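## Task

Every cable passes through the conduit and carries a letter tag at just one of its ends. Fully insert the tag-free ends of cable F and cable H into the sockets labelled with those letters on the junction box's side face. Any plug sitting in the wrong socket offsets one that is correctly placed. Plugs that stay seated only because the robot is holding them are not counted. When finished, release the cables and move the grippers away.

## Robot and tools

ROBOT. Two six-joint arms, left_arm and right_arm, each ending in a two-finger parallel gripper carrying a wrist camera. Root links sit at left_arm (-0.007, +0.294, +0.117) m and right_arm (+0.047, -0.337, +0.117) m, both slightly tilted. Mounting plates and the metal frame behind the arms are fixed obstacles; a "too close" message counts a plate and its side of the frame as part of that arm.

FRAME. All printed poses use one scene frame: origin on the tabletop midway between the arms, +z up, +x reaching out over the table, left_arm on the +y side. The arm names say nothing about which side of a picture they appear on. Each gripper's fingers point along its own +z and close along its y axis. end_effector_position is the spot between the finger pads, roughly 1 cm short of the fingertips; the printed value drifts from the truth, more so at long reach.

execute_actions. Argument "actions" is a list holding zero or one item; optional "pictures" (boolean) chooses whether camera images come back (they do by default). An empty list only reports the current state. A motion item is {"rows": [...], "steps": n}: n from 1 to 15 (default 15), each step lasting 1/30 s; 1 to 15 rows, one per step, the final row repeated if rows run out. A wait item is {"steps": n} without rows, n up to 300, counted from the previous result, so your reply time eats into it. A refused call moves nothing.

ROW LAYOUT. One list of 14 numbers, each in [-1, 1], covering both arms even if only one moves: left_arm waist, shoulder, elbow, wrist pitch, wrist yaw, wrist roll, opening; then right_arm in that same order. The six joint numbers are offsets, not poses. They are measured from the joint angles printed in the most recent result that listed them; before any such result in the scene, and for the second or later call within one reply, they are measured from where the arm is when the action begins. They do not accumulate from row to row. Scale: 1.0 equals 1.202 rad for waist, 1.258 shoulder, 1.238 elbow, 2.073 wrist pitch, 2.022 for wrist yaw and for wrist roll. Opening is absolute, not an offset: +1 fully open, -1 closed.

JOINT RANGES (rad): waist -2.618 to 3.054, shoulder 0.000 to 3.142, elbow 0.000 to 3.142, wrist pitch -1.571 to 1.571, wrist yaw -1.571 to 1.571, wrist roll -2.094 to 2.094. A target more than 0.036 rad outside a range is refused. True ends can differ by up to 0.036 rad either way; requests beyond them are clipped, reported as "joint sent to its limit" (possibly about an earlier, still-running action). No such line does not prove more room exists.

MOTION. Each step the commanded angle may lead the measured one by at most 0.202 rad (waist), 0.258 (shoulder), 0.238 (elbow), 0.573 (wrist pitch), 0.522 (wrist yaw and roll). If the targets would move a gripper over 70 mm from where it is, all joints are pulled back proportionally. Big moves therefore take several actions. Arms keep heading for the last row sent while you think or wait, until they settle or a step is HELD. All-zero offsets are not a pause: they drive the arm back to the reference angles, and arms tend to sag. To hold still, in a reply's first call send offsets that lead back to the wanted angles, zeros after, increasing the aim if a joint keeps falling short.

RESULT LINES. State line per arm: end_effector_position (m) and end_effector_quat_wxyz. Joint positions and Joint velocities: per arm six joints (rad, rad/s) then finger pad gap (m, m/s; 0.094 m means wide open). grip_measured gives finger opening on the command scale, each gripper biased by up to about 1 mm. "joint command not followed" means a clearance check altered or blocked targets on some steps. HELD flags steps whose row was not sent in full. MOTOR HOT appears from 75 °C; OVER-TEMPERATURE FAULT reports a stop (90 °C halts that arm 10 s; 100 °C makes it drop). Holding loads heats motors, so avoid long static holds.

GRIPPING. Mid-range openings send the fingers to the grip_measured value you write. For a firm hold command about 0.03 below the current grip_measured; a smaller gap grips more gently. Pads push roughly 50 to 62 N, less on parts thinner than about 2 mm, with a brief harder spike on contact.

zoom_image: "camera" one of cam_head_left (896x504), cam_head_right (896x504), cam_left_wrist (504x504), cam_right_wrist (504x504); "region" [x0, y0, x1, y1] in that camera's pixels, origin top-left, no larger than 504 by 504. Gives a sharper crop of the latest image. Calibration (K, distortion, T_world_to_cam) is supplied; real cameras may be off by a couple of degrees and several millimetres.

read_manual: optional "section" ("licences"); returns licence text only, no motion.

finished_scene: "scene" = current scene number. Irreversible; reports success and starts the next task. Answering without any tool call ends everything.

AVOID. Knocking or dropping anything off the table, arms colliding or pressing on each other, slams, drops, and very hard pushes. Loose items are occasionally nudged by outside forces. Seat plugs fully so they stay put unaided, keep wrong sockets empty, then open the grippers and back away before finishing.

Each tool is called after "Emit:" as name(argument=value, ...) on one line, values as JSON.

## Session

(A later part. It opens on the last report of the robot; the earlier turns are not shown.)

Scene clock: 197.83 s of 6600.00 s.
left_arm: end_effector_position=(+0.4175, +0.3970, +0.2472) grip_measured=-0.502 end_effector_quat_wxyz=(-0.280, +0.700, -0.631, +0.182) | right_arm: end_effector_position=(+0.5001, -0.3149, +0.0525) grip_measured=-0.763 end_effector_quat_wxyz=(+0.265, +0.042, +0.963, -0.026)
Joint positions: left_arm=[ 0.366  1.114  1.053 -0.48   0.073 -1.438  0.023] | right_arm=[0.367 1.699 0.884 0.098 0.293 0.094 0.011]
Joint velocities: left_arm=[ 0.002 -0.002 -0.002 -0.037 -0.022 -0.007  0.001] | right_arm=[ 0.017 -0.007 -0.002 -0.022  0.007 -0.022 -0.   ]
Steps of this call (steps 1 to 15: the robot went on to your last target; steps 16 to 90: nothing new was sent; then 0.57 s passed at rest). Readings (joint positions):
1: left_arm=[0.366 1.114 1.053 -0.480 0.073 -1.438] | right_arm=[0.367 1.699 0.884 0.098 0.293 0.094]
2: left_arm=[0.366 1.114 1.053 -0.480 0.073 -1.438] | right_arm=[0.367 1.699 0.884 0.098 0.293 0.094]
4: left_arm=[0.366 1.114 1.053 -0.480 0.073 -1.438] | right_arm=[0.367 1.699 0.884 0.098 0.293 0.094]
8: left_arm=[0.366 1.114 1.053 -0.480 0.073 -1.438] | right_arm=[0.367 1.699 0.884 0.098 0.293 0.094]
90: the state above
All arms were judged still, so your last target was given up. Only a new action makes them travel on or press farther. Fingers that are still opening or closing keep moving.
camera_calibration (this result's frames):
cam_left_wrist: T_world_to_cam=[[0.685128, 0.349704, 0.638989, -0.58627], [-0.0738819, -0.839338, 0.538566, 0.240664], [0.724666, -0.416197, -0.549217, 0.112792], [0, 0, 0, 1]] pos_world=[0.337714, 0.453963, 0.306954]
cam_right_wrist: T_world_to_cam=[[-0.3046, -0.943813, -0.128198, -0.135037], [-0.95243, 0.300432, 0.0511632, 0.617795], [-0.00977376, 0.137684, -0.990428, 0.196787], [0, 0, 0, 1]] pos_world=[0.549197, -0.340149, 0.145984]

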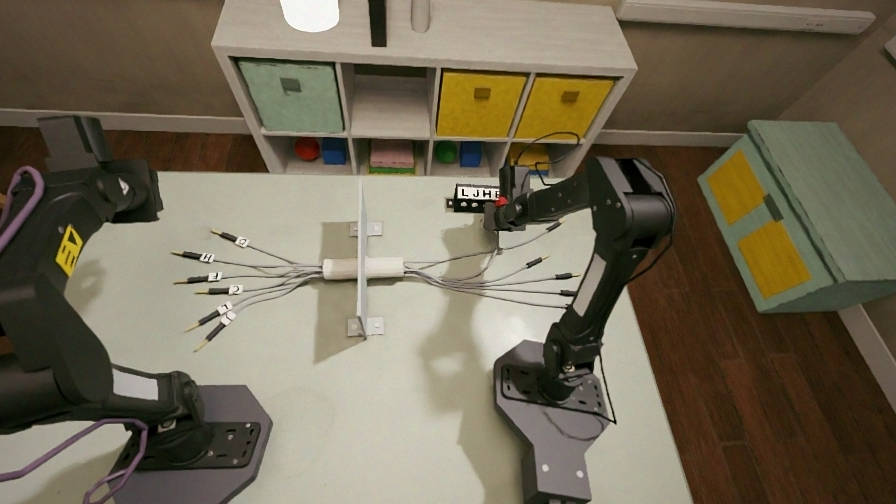

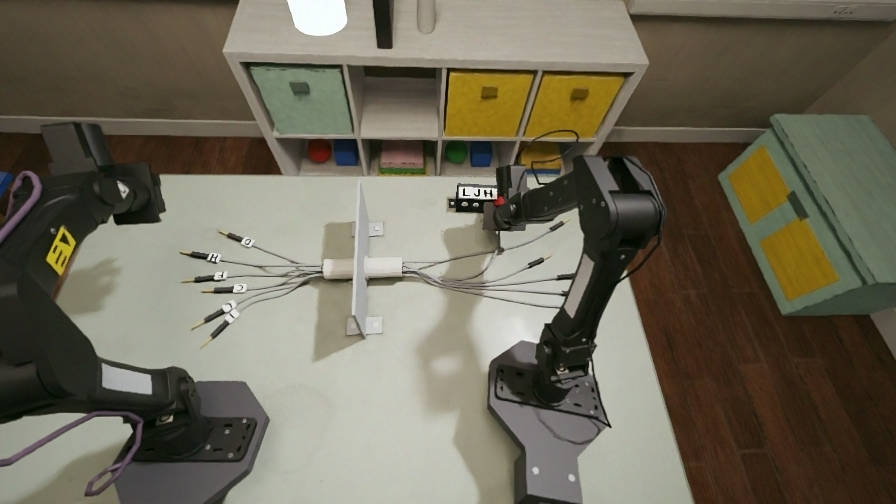

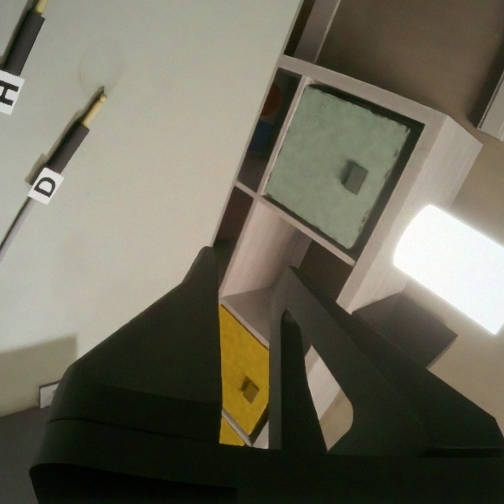

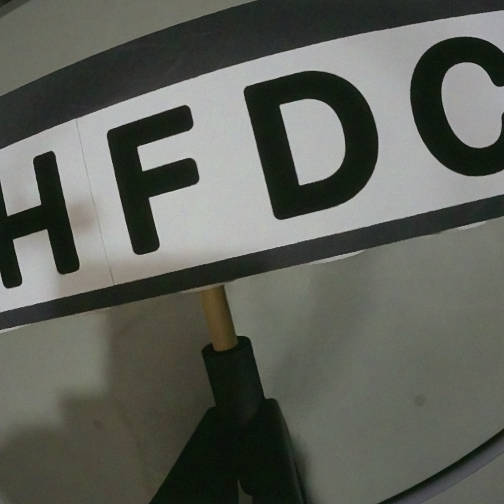

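Emit:
execute_actions(actions=[{"rows":[[0,0,0,0,0,0,-0.5,0,-0.02,-0.035,0.02,-0.005,0.006,-0.86],[0,0,0,0,0,0,-0.5,0,-0.04,-0.07,0.035,-0.01,0.006,-0.86],[0,0,0,0,0,0,-0.5,0,-0.06,-0.1,0.045,-0.011,0.006,-0.86]],"steps":15}], pictures=false)

Emit:
execute_actions(actions=[{"rows":[[0,0,0,0,0,0,-0.5,0,-0.03,-0.04,0.02,0,0,-0.86],[0,0,0,0,0,0,-0.5,-0.03,-0.04,-0.05,0.02,0,0,-0.86],[0,0,0,0,0,0,-0.5,-0.06,-0.04,-0.05,0.02,0,0,-0.86],[0,0,0,0,0,0,-0.5,-0.09,-0.04,-0.05,0.02,0,0,-0.86],[0,0,0,0,0,0,-0.5,-0.09,-0.04,-0.05,0.02,0,0,-0.86],[0,0,0,0,0,0,-0.5,-0.09,-0.04,-0.05,0.02,0,0,-0.86],[0,0,0,0,0,0,-0.5,-0.12,-0.04,-0.05,0.02,0,0,-0.86]],"steps":15}])

Scene clock: 201.17 s of 6600.00 s.
left_arm: end_effector_position=(+0.4175, +0.3969, +0.2472) grip_measured=-0.502 end_effector_quat_wxyz=(-0.279, +0.700, -0.631, +0.182) | right_arm: end_effector_position=(+0.4757, -0.3145, +0.0452) grip_measured=-0.763 end_effector_quat_wxyz=(+0.265, +0.041, +0.963, -0.019)
Joint positions: left_arm=[ 0.366  1.114  1.053 -0.48   0.073 -1.438  0.023] | right_arm=[0.367 1.66  0.771 0.172 0.279 0.096 0.011]
Joint velocities: left_arm=[ 0.007 -0.007 -0.002  0.022 -0.007  0.022  0.001] | right_arm=[-0.012  0.002 -0.002 -0.007  0.022  0.007  0.   ]
Steps of this call (steps 1 to 85: nothing new was sent; steps 86 to 100: all 15 steps of this action). Readings (joint positions):
86: left_arm=[0.366 1.114 1.053 -0.480 0.073 -1.438] | right_arm=[0.367 1.697 0.878 0.096 0.293 0.095]
87: left_arm=[0.366 1.114 1.053 -0.480 0.073 -1.438] | right_arm=[0.367 1.691 0.866 0.112 0.291 0.095]
89: left_arm=[0.366 1.114 1.053 -0.480 0.073 -1.438] | right_arm=[0.367 1.676 0.823 0.162 0.285 0.095]
93: left_arm=[0.366 1.114 1.053 -0.480 0.073 -1.438] | right_arm=[0.367 1.660 0.773 0.164 0.280 0.096]
100: the state above

Scene clock: 201.67 s of 6600.00 s.
left_arm: end_effector_position=(+0.4175, +0.3969, +0.2472) grip_measured=-0.502 end_effector_quat_wxyz=(-0.279, +0.700, -0.631, +0.182) | right_arm: end_effector_position=(+0.4608, -0.3751, +0.0343) grip_measured=-0.763 end_effector_quat_wxyz=(+0.251, +0.098, +0.961, -0.059)
Joint positions: left_arm=[ 0.366  1.114  1.053 -0.48   0.073 -1.438  0.023] | right_arm=[0.223 1.644 0.723 0.194 0.277 0.096 0.011]
Joint velocities: left_arm=[-0.002 -0.022 -0.017 -0.007  0.051 -0.022 -0.001] | right_arm=[-0.007  0.012 -0.017  0.081  0.007 -0.022 -0.001]
Steps of this call (steps 1 to 15: all 15 steps of this action). Readings (joint positions):
1: left_arm=[0.366 1.114 1.053 -0.480 0.073 -1.438] | right_arm=[0.367 1.660 0.766 0.178 0.279 0.096]
2: left_arm=[0.366 1.114 1.053 -0.480 0.073 -1.438] | right_arm=[0.365 1.657 0.757 0.188 0.278 0.096]
4: left_arm=[0.366 1.114 1.053 -0.480 0.073 -1.438] | right_arm=[0.339 1.647 0.736 0.193 0.272 0.096]
8: left_arm=[0.366 1.114 1.053 -0.480 0.073 -1.438] | right_arm=[0.249 1.644 0.723 0.193 0.274 0.096]
15: the state above
camera_calibration (this result's frames):
cam_left_wrist: T_world_to_cam=[[0.685169, 0.349724, 0.638934, -0.586269], [-0.0741194, -0.839164, 0.538804, 0.240582], [0.724603, -0.416529, -0.549048, 0.112868], [0, 0, 0, 1]] pos_world=[0.33774, 0.453933, 0.306931]
cam_right_wrist: T_world_to_cam=[[-0.425613, -0.900628, -0.0878837, -0.135562], [-0.904664, 0.421245, 0.0643089, 0.622185], [-0.0208978, 0.106876, -0.994053, 0.180362], [0, 0, 0, 1]] pos_world=[0.50894, -0.403459, 0.127364]

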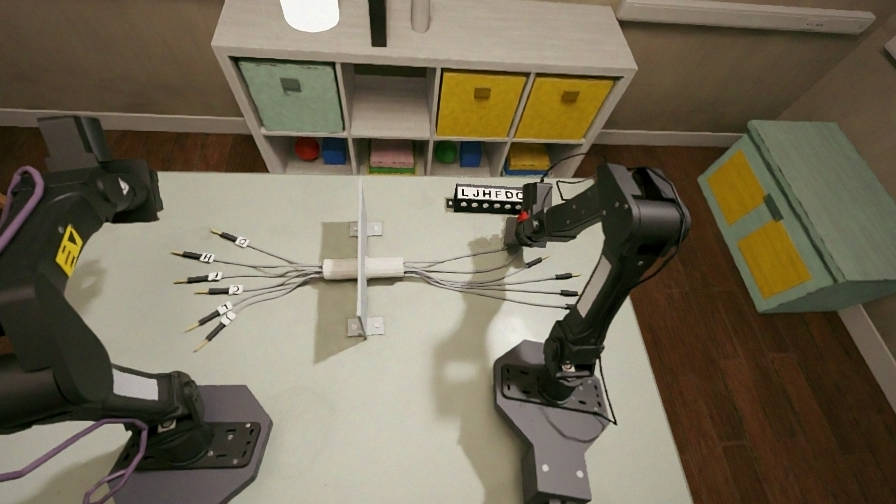

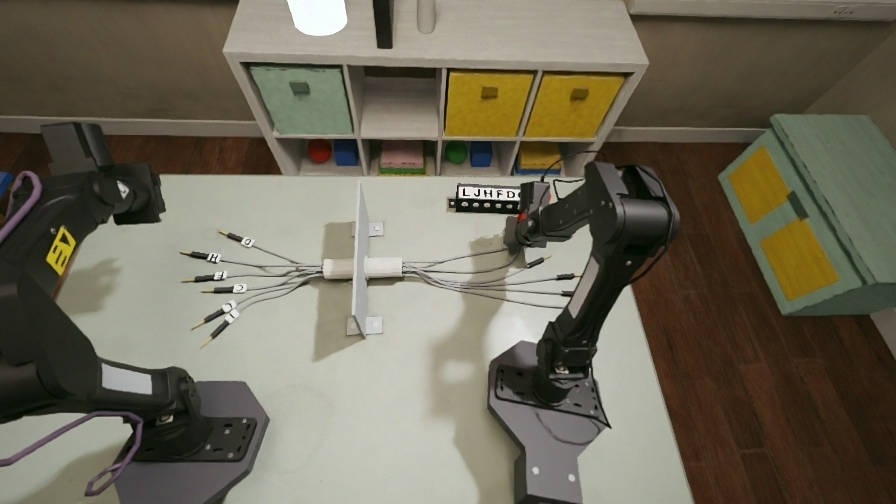

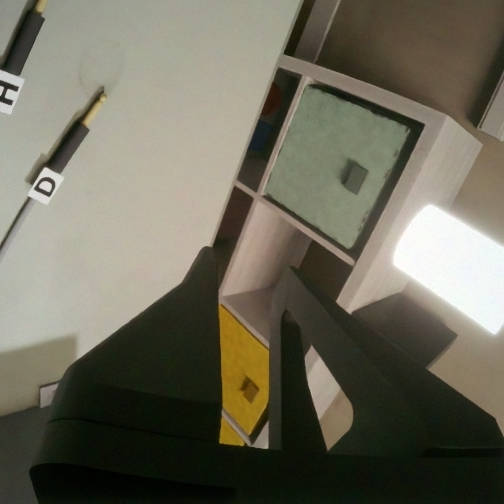

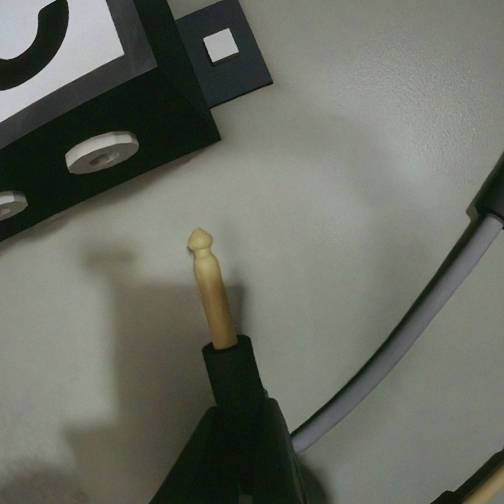

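Emit:
execute_actions(actions=[{"rows":[[0,0,0,0,0,0,-0.5,0,-0.04,0,-0.01,0,0,-0.86],[0,0,0,0,0,0,-0.5,0,-0.07,0.01,-0.02,0,0,-0.86],[0,0,0,0,0,0,-0.5,0,-0.07,0.01,-0.024,0,0,-0.86],[0,0,0,0,0,0,-0.5,0.04,-0.07,0.01,-0.024,0,0,-0.86],[0,0,0,0,0,0,-0.5,0.08,-0.07,0.01,-0.024,0,0,-0.86],[0,0,0,0,0,0,-0.5,0.11,-0.07,0.01,-0.024,0,0,-0.86],[0,0,0,0,0,0,-0.5,0.132,-0.07,0.01,-0.024,-0.003,0,-0.86]],"steps":15}], pictures=false)

Emit:
execute_actions(actions=[{"steps":6}])

Scene clock: 204.37 s of 6600.00 s.
left_arm: end_effector_position=(+0.4175, +0.3969, +0.2472) grip_measured=-0.502 end_effector_quat_wxyz=(-0.279, +0.700, -0.631, +0.182) | right_arm: end_effector_position=(+0.4666, -0.3103, +0.0597) grip_measured=-0.763 end_effector_quat_wxyz=(+0.273, +0.035, +0.961, -0.009)
Joint positions: left_arm=[ 0.366  1.114  1.053 -0.48   0.074 -1.438  0.023] | right_arm=[0.383 1.583 0.723 0.159 0.27  0.096 0.011]
Joint velocities: left_arm=[-0.002 -0.007 -0.007 -0.007  0.022  0.051 -0.001] | right_arm=[ 0.012  0.007 -0.017  0.022 -0.007 -0.007  0.001]
Steps of this call (steps 1 to 15: the robot went on to your last target; steps 16 to 66: nothing new was sent; steps 67 to 81: all 15 steps of this action). Readings (joint positions):
67: left_arm=[0.366 1.114 1.053 -0.480 0.073 -1.438] | right_arm=[0.223 1.643 0.723 0.192 0.277 0.096]
68: left_arm=[0.366 1.114 1.053 -0.480 0.073 -1.438] | right_arm=[0.223 1.636 0.723 0.185 0.277 0.096]
70: left_arm=[0.366 1.114 1.053 -0.480 0.073 -1.438] | right_arm=[0.226 1.612 0.723 0.166 0.278 0.096]
74: left_arm=[0.366 1.114 1.053 -0.480 0.074 -1.438] | right_arm=[0.324 1.583 0.723 0.163 0.284 0.096]
81: the state above

Scene clock: 204.57 s of 6600.00 s.
left_arm: end_effector_position=(+0.4175, +0.3969, +0.2472) grip_measured=-0.502 end_effector_quat_wxyz=(-0.279, +0.700, -0.631, +0.182) | right_arm: end_effector_position=(+0.4663, -0.3104, +0.0596) grip_measured=-0.763 end_effector_quat_wxyz=(+0.273, +0.035, +0.961, -0.009)
Joint positions: left_arm=[ 0.366  1.114  1.053 -0.48   0.074 -1.438  0.023] | right_arm=[0.383 1.583 0.723 0.158 0.27  0.096 0.011]
Joint velocities: left_arm=[-0.012 -0.002  0.002  0.051 -0.051  0.022  0.   ] | right_arm=[-0.007 -0.032  0.007 -0.051 -0.051 -0.022  0.   ]
Steps of this call (steps 1 to 6: the robot went on to your last target). Readings (joint positions):
1: left_arm=[0.366 1.114 1.053 -0.480 0.074 -1.438] | right_arm=[0.383 1.583 0.723 0.159 0.270 0.096]
2: left_arm=[0.366 1.114 1.053 -0.480 0.074 -1.438] | right_arm=[0.383 1.583 0.723 0.158 0.270 0.096]
4: left_arm=[0.366 1.114 1.053 -0.480 0.074 -1.438] | right_arm=[0.383 1.583 0.723 0.158 0.270 0.096]
6: the state above
camera_calibration (this result's frames):
cam_left_wrist: T_world_to_cam=[[0.68521, 0.349744, 0.638879, -0.586268], [-0.0743569, -0.838991, 0.539041, 0.2405], [0.72454, -0.416861, -0.548879, 0.112945], [0, 0, 0, 1]] pos_world=[0.337766, 0.453903, 0.306908]
cam_right_wrist: T_world_to_cam=[[-0.282025, -0.946032, -0.159639, -0.149446], [-0.9594, 0.278735, 0.0431117, 0.580864], [0.00371189, 0.165316, -0.986234, 0.204955], [0, 0, 0, 1]] pos_world=[0.514372, -0.33717, 0.153234]

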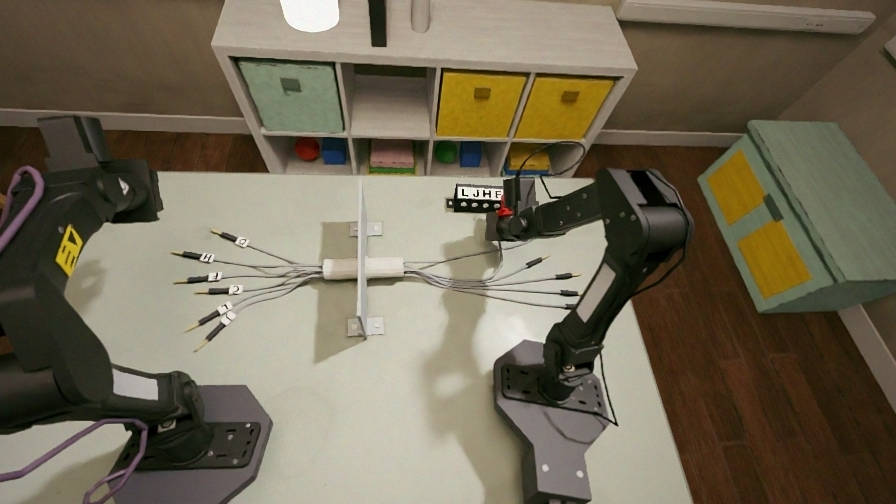

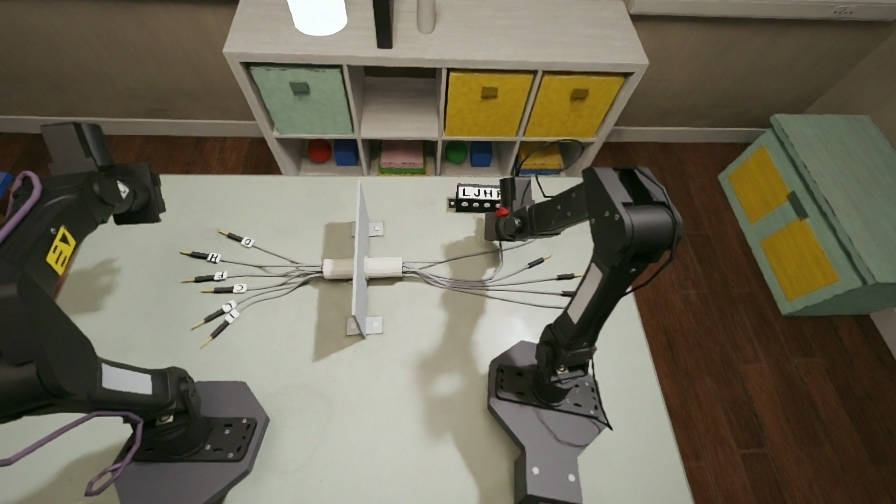

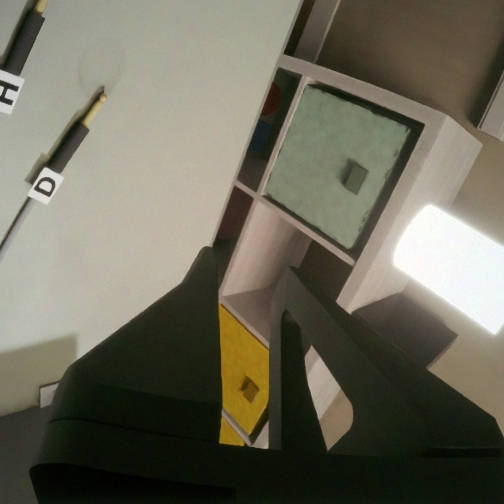

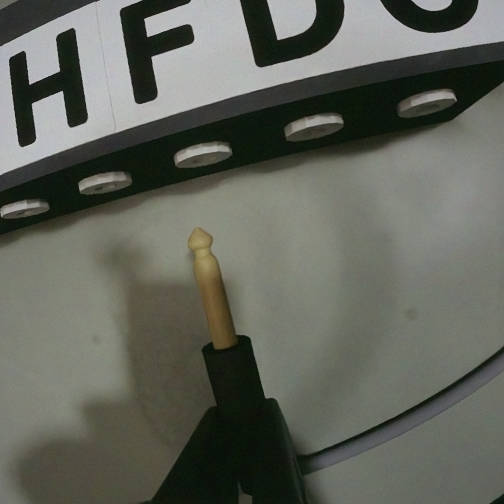

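Emit:
execute_actions(actions=[{"rows":[[0,0,0,0,0,0,-0.5,-0.01,0.015,0.025,0.01,0,0,-0.86],[0,0,0,0,0,0,-0.5,-0.02,0.03,0.045,0.015,0,0,-0.86],[0,0,0,0,0,0,-0.5,-0.02,0.043,0.064,0.02,0,0,-0.86]],"steps":12}], pictures=false)

Emit:
execute_actions(actions=[{"steps":6}])

Scene clock: 206.50 s of 6600.00 s.
left_arm: end_effector_position=(+0.4175, +0.3969, +0.2472) grip_measured=-0.502 end_effector_quat_wxyz=(-0.279, +0.700, -0.631, +0.182) | right_arm: end_effector_position=(+0.4843, -0.3149, +0.0587) grip_measured=-0.763 end_effector_quat_wxyz=(+0.285, +0.045, +0.957, -0.013)
Joint positions: left_arm=[ 0.366  1.114  1.053 -0.48   0.074 -1.438  0.023] | right_arm=[0.366 1.629 0.774 0.181 0.27  0.096 0.011]
Joint velocities: left_arm=[-0.007  0.007  0.002  0.007  0.066 -0.051  0.001] | right_arm=[ 0.012 -0.017 -0.002  0.037 -0.022  0.037  0.001]
Steps of this call (steps 1 to 15: the robot went on to your last target; steps 16 to 46: nothing new was sent; steps 47 to 58: all 12 steps of this action). Readings (joint positions):
47: left_arm=[0.366 1.114 1.053 -0.480 0.074 -1.438] | right_arm=[0.383 1.583 0.723 0.158 0.270 0.096]
48: left_arm=[0.366 1.114 1.053 -0.480 0.074 -1.438] | right_arm=[0.381 1.585 0.726 0.159 0.270 0.096]
50: left_arm=[0.366 1.114 1.053 -0.480 0.074 -1.438] | right_arm=[0.374 1.608 0.750 0.162 0.270 0.096]
54: left_arm=[0.366 1.114 1.053 -0.480 0.074 -1.438] | right_arm=[0.366 1.629 0.773 0.179 0.270 0.096]
58: the state above

Scene clock: 206.70 s of 6600.00 s.
left_arm: end_effector_position=(+0.4175, +0.3969, +0.2472) grip_measured=-0.502 end_effector_quat_wxyz=(-0.279, +0.700, -0.631, +0.182) | right_arm: end_effector_position=(+0.4844, -0.3149, +0.0588) grip_measured=-0.763 end_effector_quat_wxyz=(+0.285, +0.045, +0.957, -0.013)
Joint positions: left_arm=[ 0.366  1.114  1.053 -0.48   0.074 -1.438  0.023] | right_arm=[0.366 1.629 0.774 0.182 0.27  0.096 0.011]
Joint velocities: left_arm=[ 0.007 -0.012 -0.002 -0.081 -0.051  0.037  0.001] | right_arm=[-0.007  0.017 -0.002 -0.007  0.007 -0.051  0.001]
Steps of this call (steps 1 to 6: the robot went on to your last target). Readings (joint positions):
1: left_arm=[0.366 1.114 1.053 -0.480 0.074 -1.438] | right_arm=[0.366 1.629 0.774 0.181 0.270 0.096]
2: left_arm=[0.366 1.114 1.053 -0.480 0.074 -1.438] | right_arm=[0.366 1.629 0.774 0.182 0.270 0.096]
4: left_arm=[0.366 1.114 1.053 -0.480 0.074 -1.438] | right_arm=[0.366 1.629 0.774 0.182 0.270 0.096]
6: the state above
camera_calibration (this result's frames):
cam_left_wrist: T_world_to_cam=[[0.68521, 0.349744, 0.638879, -0.586268], [-0.0743569, -0.838991, 0.539041, 0.2405], [0.72454, -0.416861, -0.548879, 0.112945], [0, 0, 0, 1]] pos_world=[0.337766, 0.453903, 0.306908]
cam_right_wrist: T_world_to_cam=[[-0.297428, -0.940303, -0.165427, -0.13915], [-0.954214, 0.298542, 0.0186736, 0.604651], [0.0318281, 0.163407, -0.986045, 0.190561], [0, 0, 0, 1]] pos_world=[0.529514, -0.342496, 0.153591]

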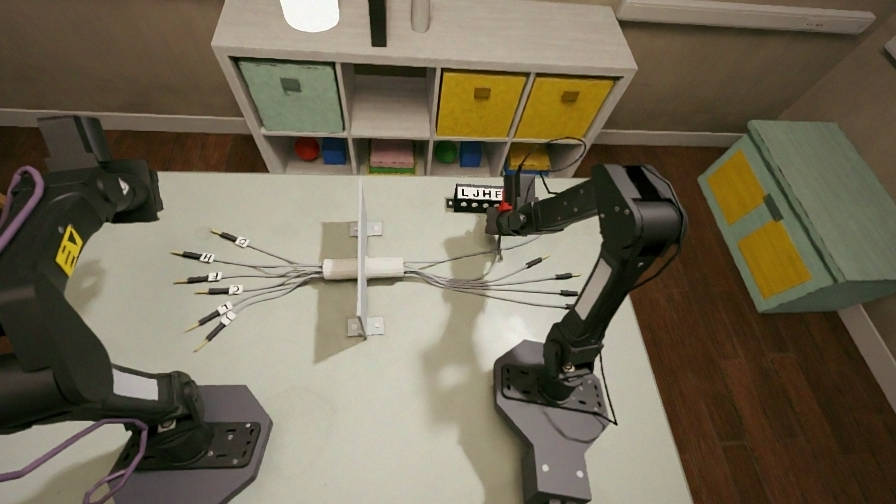

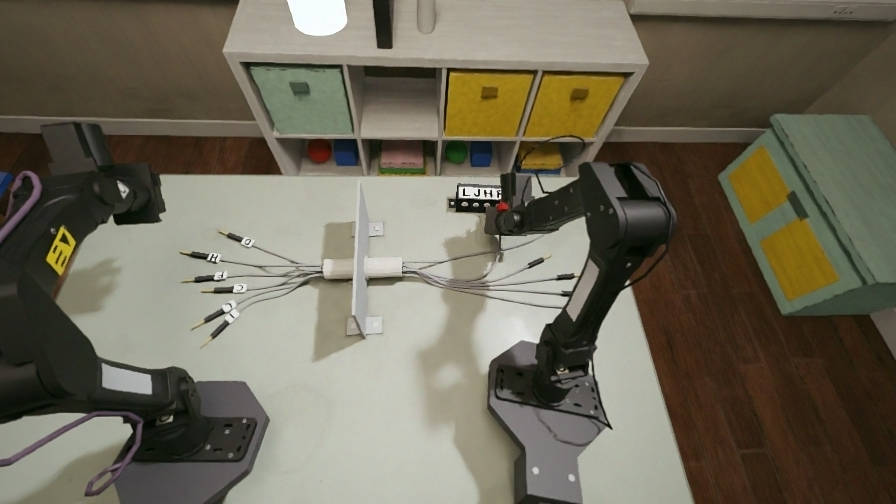

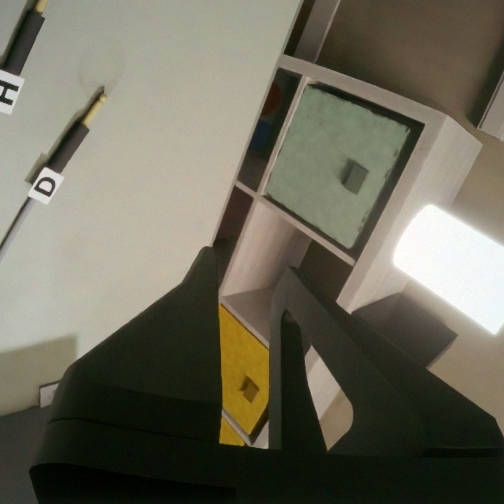

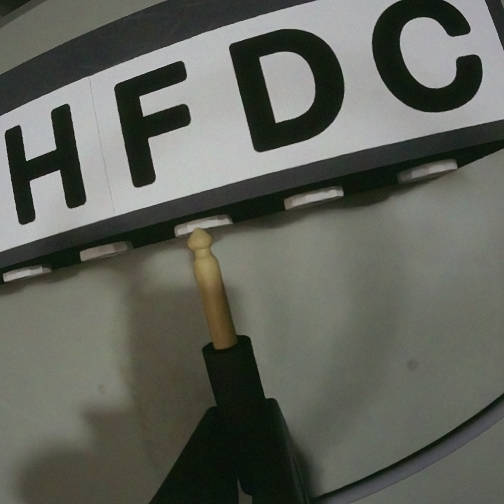

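Emit:
execute_actions(actions=[{"rows":[[0,0,0,0,0,0,-0.5,0,0,0,-0.012,0,0,-0.86],[0,0,0,0,0,0,-0.5,0,0,0,-0.022,0,0,-0.86]],"steps":8}], pictures=false)

Emit:
execute_actions(actions=[{"rows":[[0,0,0,0,0,0,-0.5,0,0.008,0.03,0.01,0,0,-0.86],[0,0,0,0,0,0,-0.5,0,0.014,0.04,0.01,0,0,-0.86],[0,0,0,0,0,0,-0.5,0,0.02,0.053,0.01,0,0,-0.86]],"steps":12}])

Scene clock: 207.93 s of 6600.00 s.
left_arm: end_effector_position=(+0.4175, +0.3969, +0.2472) grip_measured=-0.502 end_effector_quat_wxyz=(-0.279, +0.700, -0.631, +0.182) | right_arm: end_effector_position=(+0.4784, -0.3150, +0.0550) grip_measured=-0.763 end_effector_quat_wxyz=(+0.271, +0.042, +0.961, -0.014)
Joint positions: left_arm=[ 0.366  1.114  1.053 -0.48   0.074 -1.438  0.023] | right_arm=[0.366 1.629 0.774 0.152 0.27  0.096 0.011]
Joint velocities: left_arm=[ 0.002 -0.017 -0.017  0.022  0.007 -0.022 -0.001] | right_arm=[-0.002  0.002 -0.012 -0.125  0.022 -0.066  0.001]
Steps of this call (steps 1 to 15: the robot went on to your last target; steps 16 to 29: nothing new was sent; steps 30 to 37: all 8 steps of this action). Readings (joint positions):
30: left_arm=[0.366 1.114 1.053 -0.480 0.074 -1.438] | right_arm=[0.366 1.629 0.774 0.180 0.270 0.096]
31: left_arm=[0.366 1.114 1.053 -0.480 0.074 -1.438] | right_arm=[0.366 1.629 0.774 0.176 0.270 0.096]
33: left_arm=[0.366 1.114 1.053 -0.480 0.074 -1.438] | right_arm=[0.366 1.629 0.774 0.165 0.270 0.096]
37: the state above

Scene clock: 208.33 s of 6600.00 s.
left_arm: end_effector_position=(+0.4175, +0.3968, +0.2472) grip_measured=-0.502 end_effector_quat_wxyz=(-0.279, +0.700, -0.631, +0.182) | right_arm: end_effector_position=(+0.4844, -0.3141, +0.0544) grip_measured=-0.763 end_effector_quat_wxyz=(+0.271, +0.042, +0.961, -0.014)
Joint positions: left_arm=[ 0.366  1.114  1.053 -0.48   0.074 -1.438  0.023] | right_arm=[0.366 1.647 0.8   0.145 0.27  0.096 0.011]
Joint velocities: left_arm=[-0.007 -0.012 -0.017  0.007 -0.066  0.037 -0.   ] | right_arm=[-0.012 -0.012 -0.027 -0.007  0.037  0.007  0.   ]
Steps of this call (steps 1 to 12: all 12 steps of this action). Readings (joint positions):
1: left_arm=[0.366 1.114 1.053 -0.480 0.074 -1.438] | right_arm=[0.366 1.629 0.774 0.152 0.270 0.096]
2: left_arm=[0.366 1.114 1.053 -0.480 0.074 -1.438] | right_arm=[0.366 1.629 0.776 0.152 0.270 0.096]
4: left_arm=[0.366 1.114 1.053 -0.480 0.074 -1.438] | right_arm=[0.366 1.638 0.791 0.152 0.270 0.096]
8: left_arm=[0.366 1.114 1.053 -0.480 0.074 -1.438] | right_arm=[0.366 1.647 0.800 0.145 0.270 0.096]
12: the state above
camera_calibration (this result's frames):
cam_left_wrist: T_world_to_cam=[[0.68525, 0.349765, 0.638824, -0.586267], [-0.0745943, -0.838817, 0.539279, 0.240418], [0.724477, -0.417194, -0.548709, 0.113021], [0, 0, 0, 1]] pos_world=[0.337792, 0.453874, 0.306885]
cam_right_wrist: T_world_to_cam=[[-0.297187, -0.942417, -0.153398, -0.14057], [-0.954814, 0.293846, 0.0445399, 0.60192], [0.00310017, 0.159703, -0.98716, 0.198958], [0, 0, 0, 1]] pos_world=[0.532329, -0.341122, 0.148031]

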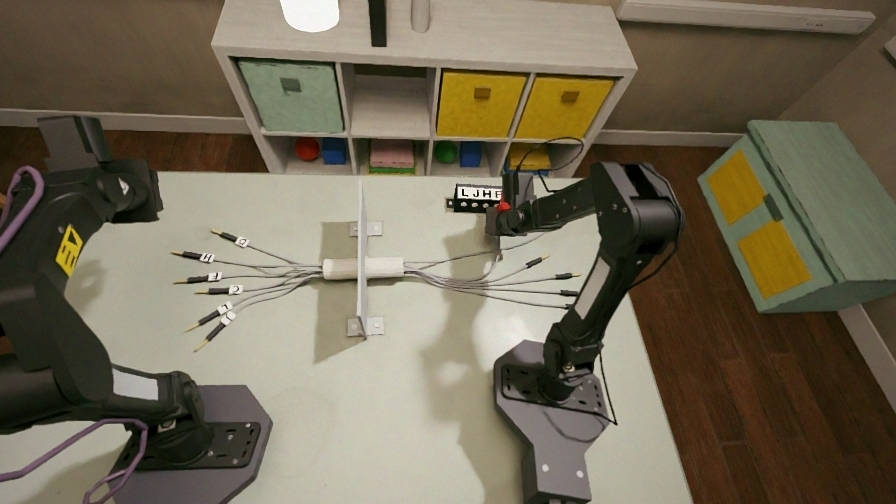

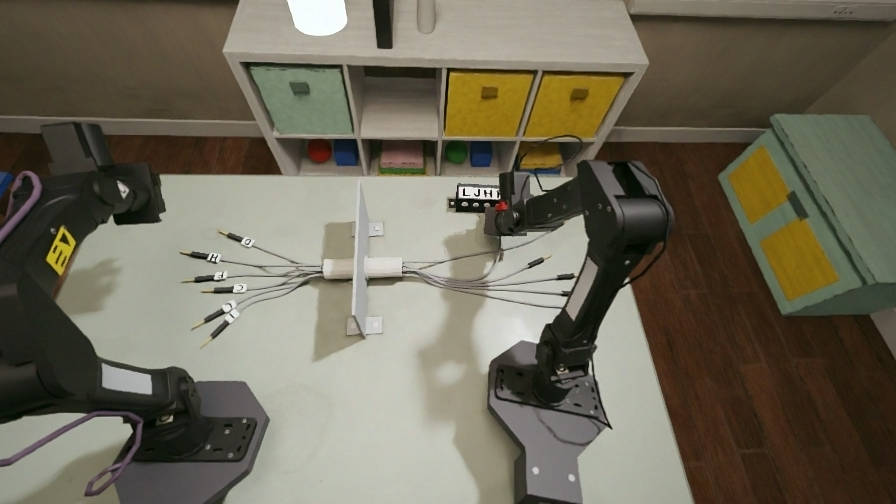

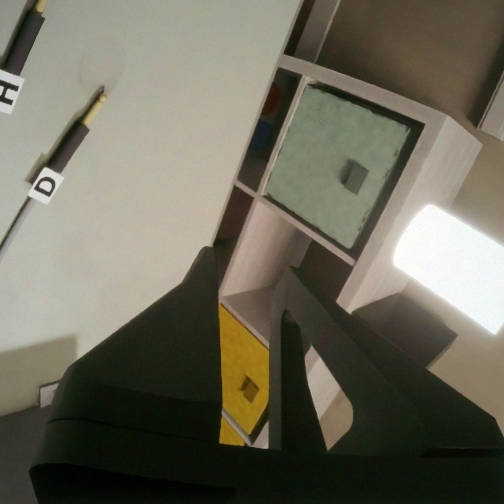

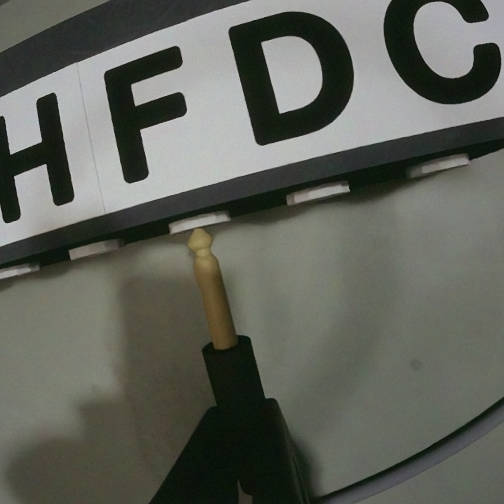

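Emit:
execute_actions(actions=[{"rows":[[0,0,0,0,0,0,-0.5,0,0.008,0.03,0.012,0,0,-0.86],[0,0,0,0,0,0,-0.5,0,0.014,0.04,0.012,0,0,-0.86],[0,0,0,0,0,0,-0.5,0,0.02,0.053,0.012,0,0,-0.86]],"steps":12}], pictures=false)

Emit:
execute_actions(actions=[{"rows":[[0,0,0,0,0,0,-0.5,0,0.008,0.03,0.012,0,0,-0.86],[0,0,0,0,0,0,-0.5,0,0.014,0.04,0.012,0,0,-0.86],[0,0,0,0,0,0,-0.5,0,0.02,0.053,0.012,0,0,-0.86]],"steps":12}])

Scene clock: 209.60 s of 6600.00 s.
left_arm: end_effector_position=(+0.4175, +0.3968, +0.2472) grip_measured=-0.502 end_effector_quat_wxyz=(-0.279, +0.700, -0.631, +0.182) | right_arm: end_effector_position=(+0.4905, -0.3141, +0.0529) grip_measured=-0.763 end_effector_quat_wxyz=(+0.270, +0.043, +0.962, -0.017)
Joint positions: left_arm=[ 0.366  1.114  1.053 -0.48   0.074 -1.438  0.023] | right_arm=[0.366 1.669 0.829 0.135 0.276 0.096 0.011]
Joint velocities: left_arm=[-0.012  0.007 -0.012 -0.051  0.007 -0.051  0.   ] | right_arm=[-0.007  0.012  0.007  0.007  0.051  0.022 -0.   ]
Steps of this call (steps 1 to 15: the robot went on to your last target; steps 16 to 26: nothing new was sent; steps 27 to 38: all 12 steps of this action). Readings (joint positions):
27: left_arm=[0.366 1.114 1.053 -0.480 0.074 -1.438] | right_arm=[0.366 1.647 0.800 0.145 0.270 0.096]
28: left_arm=[0.366 1.114 1.053 -0.480 0.074 -1.438] | right_arm=[0.366 1.647 0.800 0.145 0.270 0.096]
30: left_arm=[0.366 1.114 1.053 -0.480 0.074 -1.438] | right_arm=[0.366 1.654 0.810 0.137 0.270 0.096]
34: left_arm=[0.366 1.114 1.053 -0.480 0.074 -1.438] | right_arm=[0.366 1.669 0.827 0.135 0.276 0.096]
38: the state above

Scene clock: 210.00 s of 6600.00 s.
left_arm: end_effector_position=(+0.4175, +0.3968, +0.2472) grip_measured=-0.502 end_effector_quat_wxyz=(-0.279, +0.700, -0.631, +0.182) | right_arm: end_effector_position=(+0.4936, -0.3145, +0.0515) grip_measured=-0.763 end_effector_quat_wxyz=(+0.266, +0.042, +0.963, -0.021)
Joint positions: left_arm=[ 0.366  1.114  1.053 -0.48   0.074 -1.438  0.023] | right_arm=[0.366 1.684 0.851 0.119 0.282 0.096 0.011]
Joint velocities: left_arm=[-0.002 -0.007 -0.002  0.037 -0.037 -0.037 -0.   ] | right_arm=[-0.002 -0.007 -0.002  0.007  0.007 -0.037  0.001]
Steps of this call (steps 1 to 12: all 12 steps of this action). Readings (joint positions):
1: left_arm=[0.366 1.114 1.053 -0.480 0.074 -1.438] | right_arm=[0.366 1.669 0.829 0.135 0.276 0.096]
2: left_arm=[0.366 1.114 1.053 -0.480 0.074 -1.438] | right_arm=[0.366 1.671 0.830 0.135 0.277 0.096]
4: left_arm=[0.366 1.114 1.053 -0.480 0.074 -1.438] | right_arm=[0.366 1.682 0.844 0.132 0.280 0.096]
8: left_arm=[0.366 1.114 1.053 -0.480 0.074 -1.438] | right_arm=[0.366 1.684 0.850 0.120 0.282 0.096]
12: the state above
camera_calibration (this result's frames):
cam_left_wrist: T_world_to_cam=[[0.68525, 0.349765, 0.638824, -0.586267], [-0.0745943, -0.838817, 0.539279, 0.240418], [0.724477, -0.417194, -0.548709, 0.113021], [0, 0, 0, 1]] pos_world=[0.337792, 0.453874, 0.306885]
cam_right_wrist: T_world_to_cam=[[-0.302818, -0.942903, -0.13869, -0.136786], [-0.95302, 0.298462, 0.0517014, 0.611103], [-0.00735585, 0.14783, -0.988985, 0.197654], [0, 0, 0, 1]] pos_world=[0.542426, -0.340587, 0.144911]

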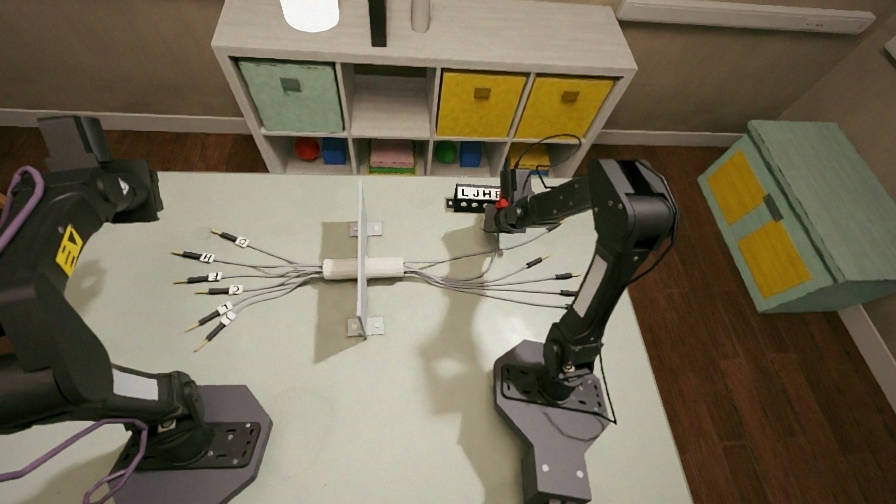

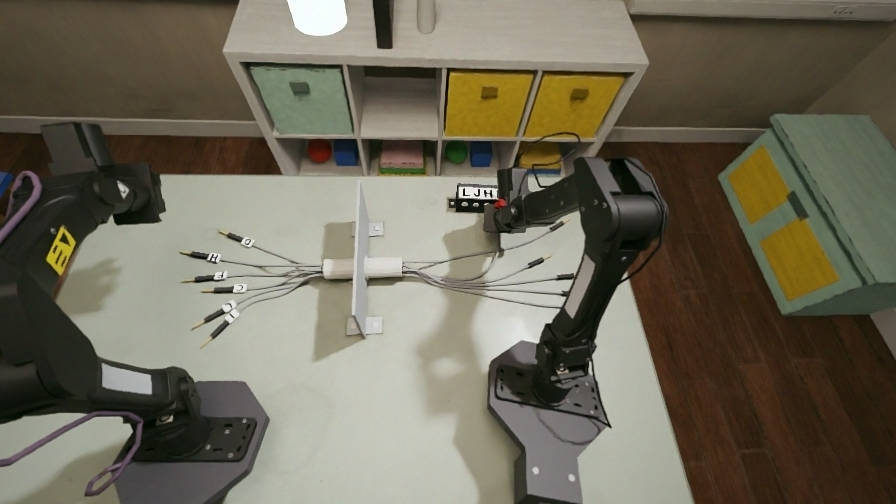

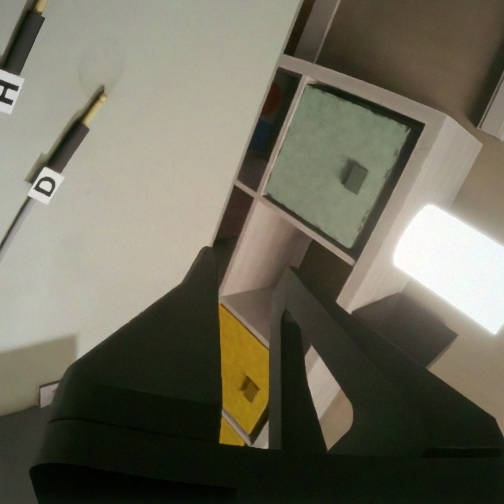

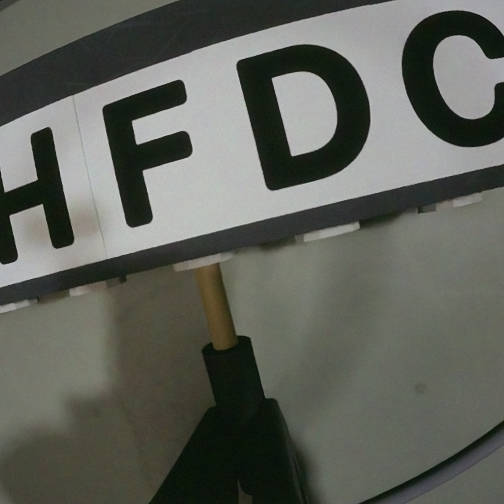

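Emit:
execute_actions(actions=[{"rows":[[0,0,0,0,0,0,-0.5,0.02,-0.01,0.03,0.04,0,0,-0.86],[0,0,0,0,0,0,-0.5,0.022,0,0.05,0.06,0,0,-0.86],[0,0,0,0,0,0,-0.5,0.022,0.01,0.07,0.08,0,0,-0.86],[0,0,0,0,0,0,-0.5,0.022,0.02,0.09,0.1,0,0,-0.86]],"steps":15}])

Scene clock: 211.60 s of 6600.00 s.
left_arm: end_effector_position=(+0.4176, +0.3967, +0.2472) grip_measured=-0.502 end_effector_quat_wxyz=(-0.279, +0.700, -0.631, +0.182) | right_arm: end_effector_position=(+0.4957, -0.3141, +0.0529) grip_measured=-0.763 end_effector_quat_wxyz=(+0.262, +0.041, +0.964, -0.030)
Joint positions: left_arm=[ 0.366  1.114  1.053 -0.48   0.075 -1.438  0.023] | right_arm=[0.376 1.69  0.874 0.09  0.306 0.098 0.011]
Joint velocities: left_arm=[-0.002  0.007 -0.002 -0.007 -0.022 -0.066 -0.001] | right_arm=[ 0.012  0.002 -0.017 -0.051  0.051 -0.007 -0.001]
Steps of this call (steps 1 to 15: the robot went on to your last target; steps 16 to 33: nothing new was sent; steps 34 to 48: all 15 steps of this action). Readings (joint positions):
34: left_arm=[0.366 1.114 1.053 -0.480 0.074 -1.438] | right_arm=[0.367 1.684 0.851 0.119 0.283 0.096]
35: left_arm=[0.366 1.114 1.053 -0.480 0.075 -1.438] | right_arm=[0.368 1.684 0.852 0.120 0.286 0.096]
37: left_arm=[0.366 1.114 1.053 -0.480 0.075 -1.438] | right_arm=[0.370 1.687 0.860 0.114 0.293 0.096]
41: left_arm=[0.366 1.114 1.053 -0.480 0.075 -1.438] | right_arm=[0.376 1.690 0.872 0.095 0.306 0.098]
48: the state above
camera_calibration (this result's frames):
cam_left_wrist: T_world_to_cam=[[0.685291, 0.349785, 0.638769, -0.586266], [-0.0748317, -0.838643, 0.539516, 0.240336], [0.724414, -0.417526, -0.54854, 0.113098], [0, 0, 0, 1]] pos_world=[0.337818, 0.453844, 0.306862]
cam_right_wrist: T_world_to_cam=[[-0.30571, -0.944745, -0.118314, -0.135838], [-0.951981, 0.301139, 0.0551976, 0.613122], [-0.0165189, 0.129507, -0.991441, 0.197876], [0, 0, 0, 1]] pos_world=[0.545423, -0.338594, 0.146268]

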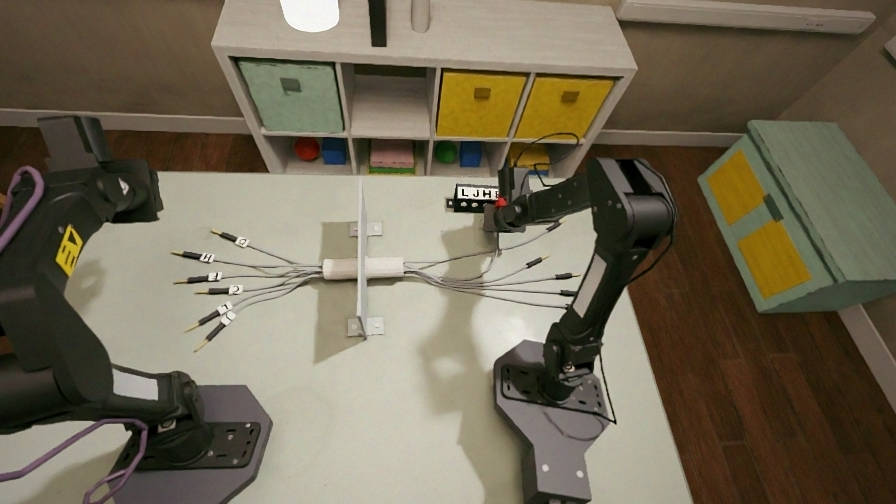

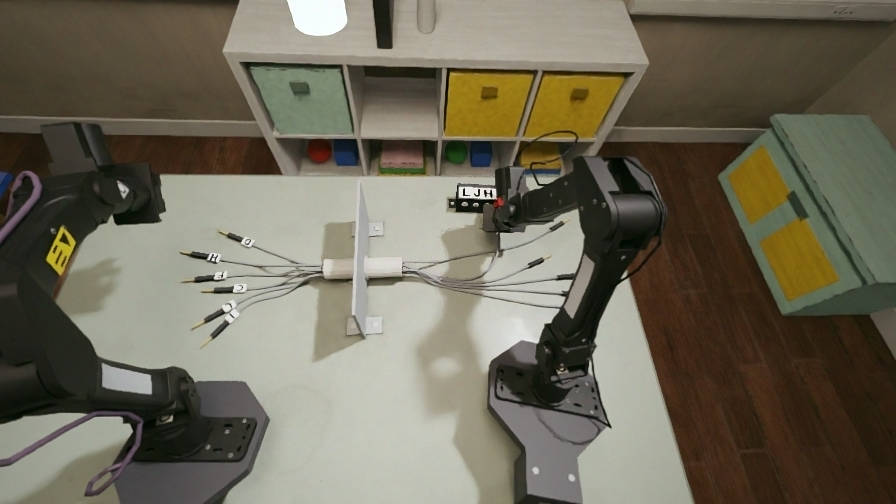

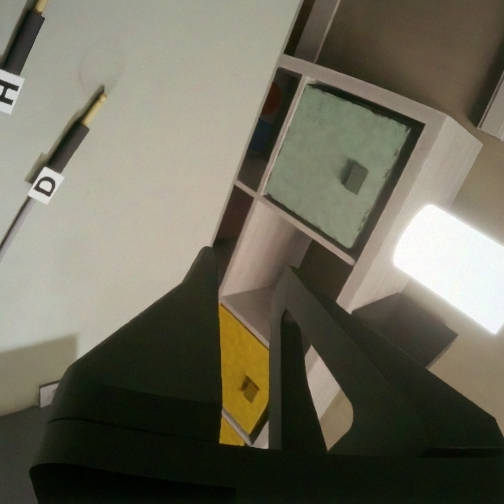

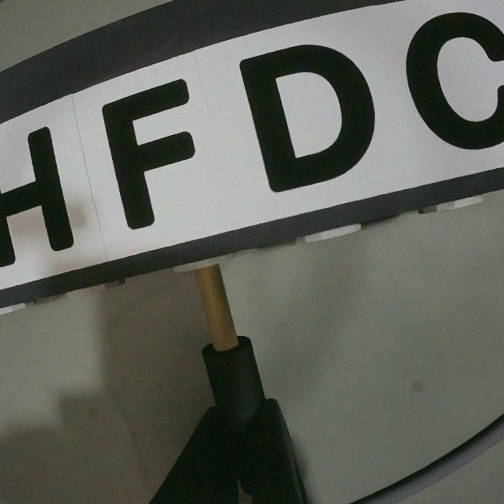

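Emit:
execute_actions(actions=[{"rows":[[0,0,0,0,0,0,-0.5,0,0,0,0,0,0,-0.86],[0,0,0,0,0,0,-0.5,0,0,0,0,0,0,-0.7],[0,0,0,0,0,0,-0.5,0,0,0,0,0,0,-0.4]],"steps":12}])

Scene clock: 212.50 s of 6600.00 s.
left_arm: end_effector_position=(+0.4176, +0.3967, +0.2472) grip_measured=-0.502 end_effector_quat_wxyz=(-0.279, +0.700, -0.631, +0.182) | right_arm: end_effector_position=(+0.4933, -0.3145, +0.0514) grip_measured=-0.403 end_effector_quat_wxyz=(+0.257, +0.040, +0.965, -0.032)
Joint positions: left_arm=[ 0.366  1.114  1.053 -0.48   0.075 -1.438  0.023] | right_arm=[0.376 1.69  0.873 0.081 0.308 0.098 0.028]
Joint velocities: left_arm=[-0.002 -0.007 -0.002 -0.022 -0.051 -0.022 -0.002] | right_arm=[ 0.007  0.002  0.002  0.007  0.066 -0.051  0.   ]
Steps of this call (steps 1 to 15: the robot went on to your last target; steps 16 to 27: all 12 steps of this action). Readings (joint positions):
16: left_arm=[0.366 1.114 1.053 -0.480 0.075 -1.438] | right_arm=[0.376 1.690 0.873 0.081 0.307 0.098]
17: left_arm=[0.366 1.114 1.053 -0.480 0.075 -1.438] | right_arm=[0.376 1.690 0.873 0.080 0.308 0.098]
19: left_arm=[0.366 1.114 1.053 -0.480 0.075 -1.438] | right_arm=[0.376 1.690 0.873 0.080 0.308 0.098]
23: left_arm=[0.366 1.114 1.053 -0.480 0.075 -1.438] | right_arm=[0.376 1.690 0.873 0.081 0.308 0.098]
27: the state above
camera_calibration (this result's frames):
cam_left_wrist: T_world_to_cam=[[0.685291, 0.349785, 0.638769, -0.586266], [-0.0748317, -0.838643, 0.539516, 0.240336], [0.724414, -0.417526, -0.54854, 0.113098], [0, 0, 0, 1]] pos_world=[0.337818, 0.453844, 0.306862]
cam_right_wrist: T_world_to_cam=[[-0.305833, -0.945419, -0.112467, -0.137553], [-0.951704, 0.30023, 0.064194, 0.610088], [-0.0269243, 0.126668, -0.99158, 0.200713], [0, 0, 0, 1]] pos_world=[0.543959, -0.338636, 0.144388]

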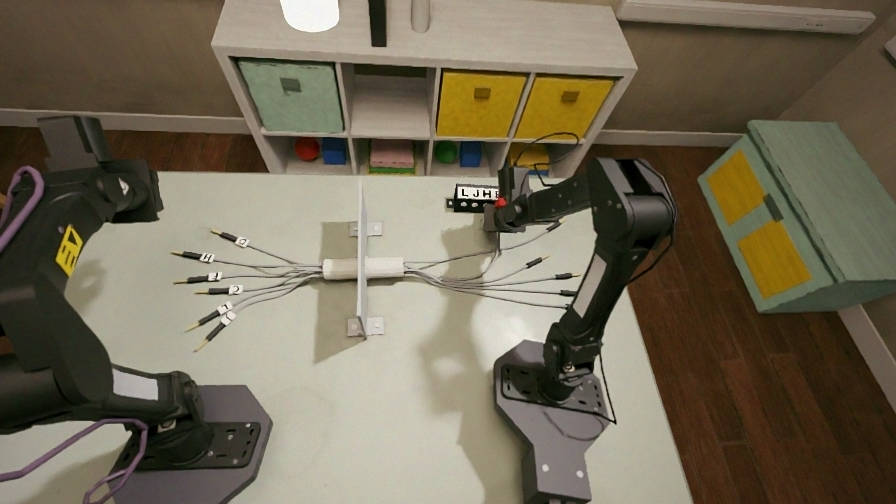

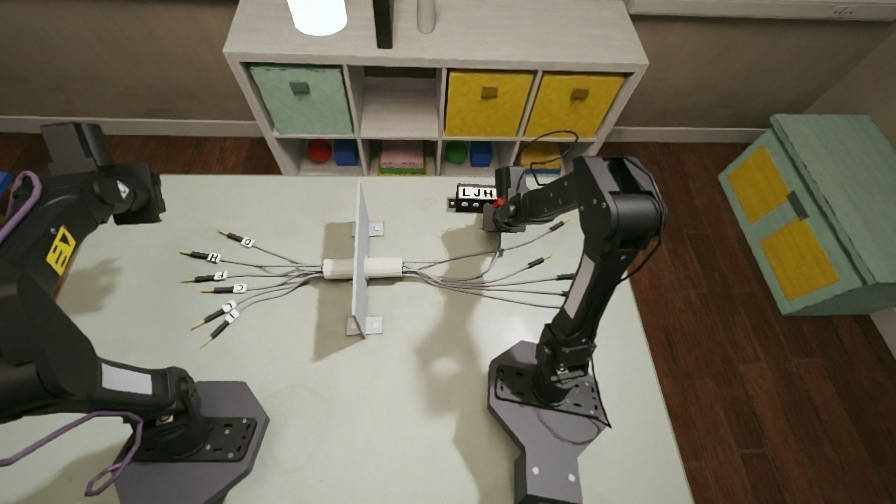

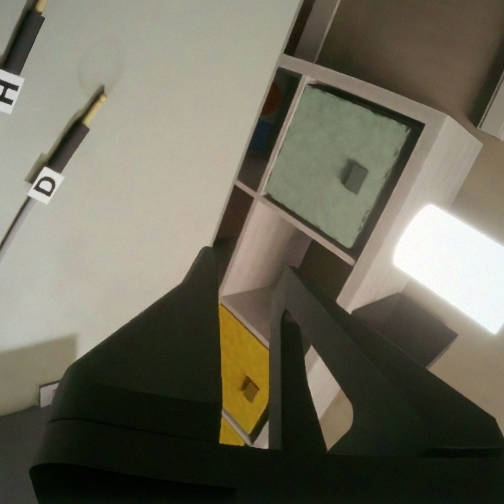

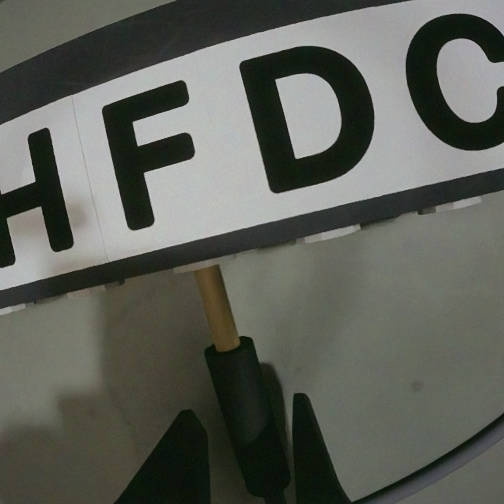

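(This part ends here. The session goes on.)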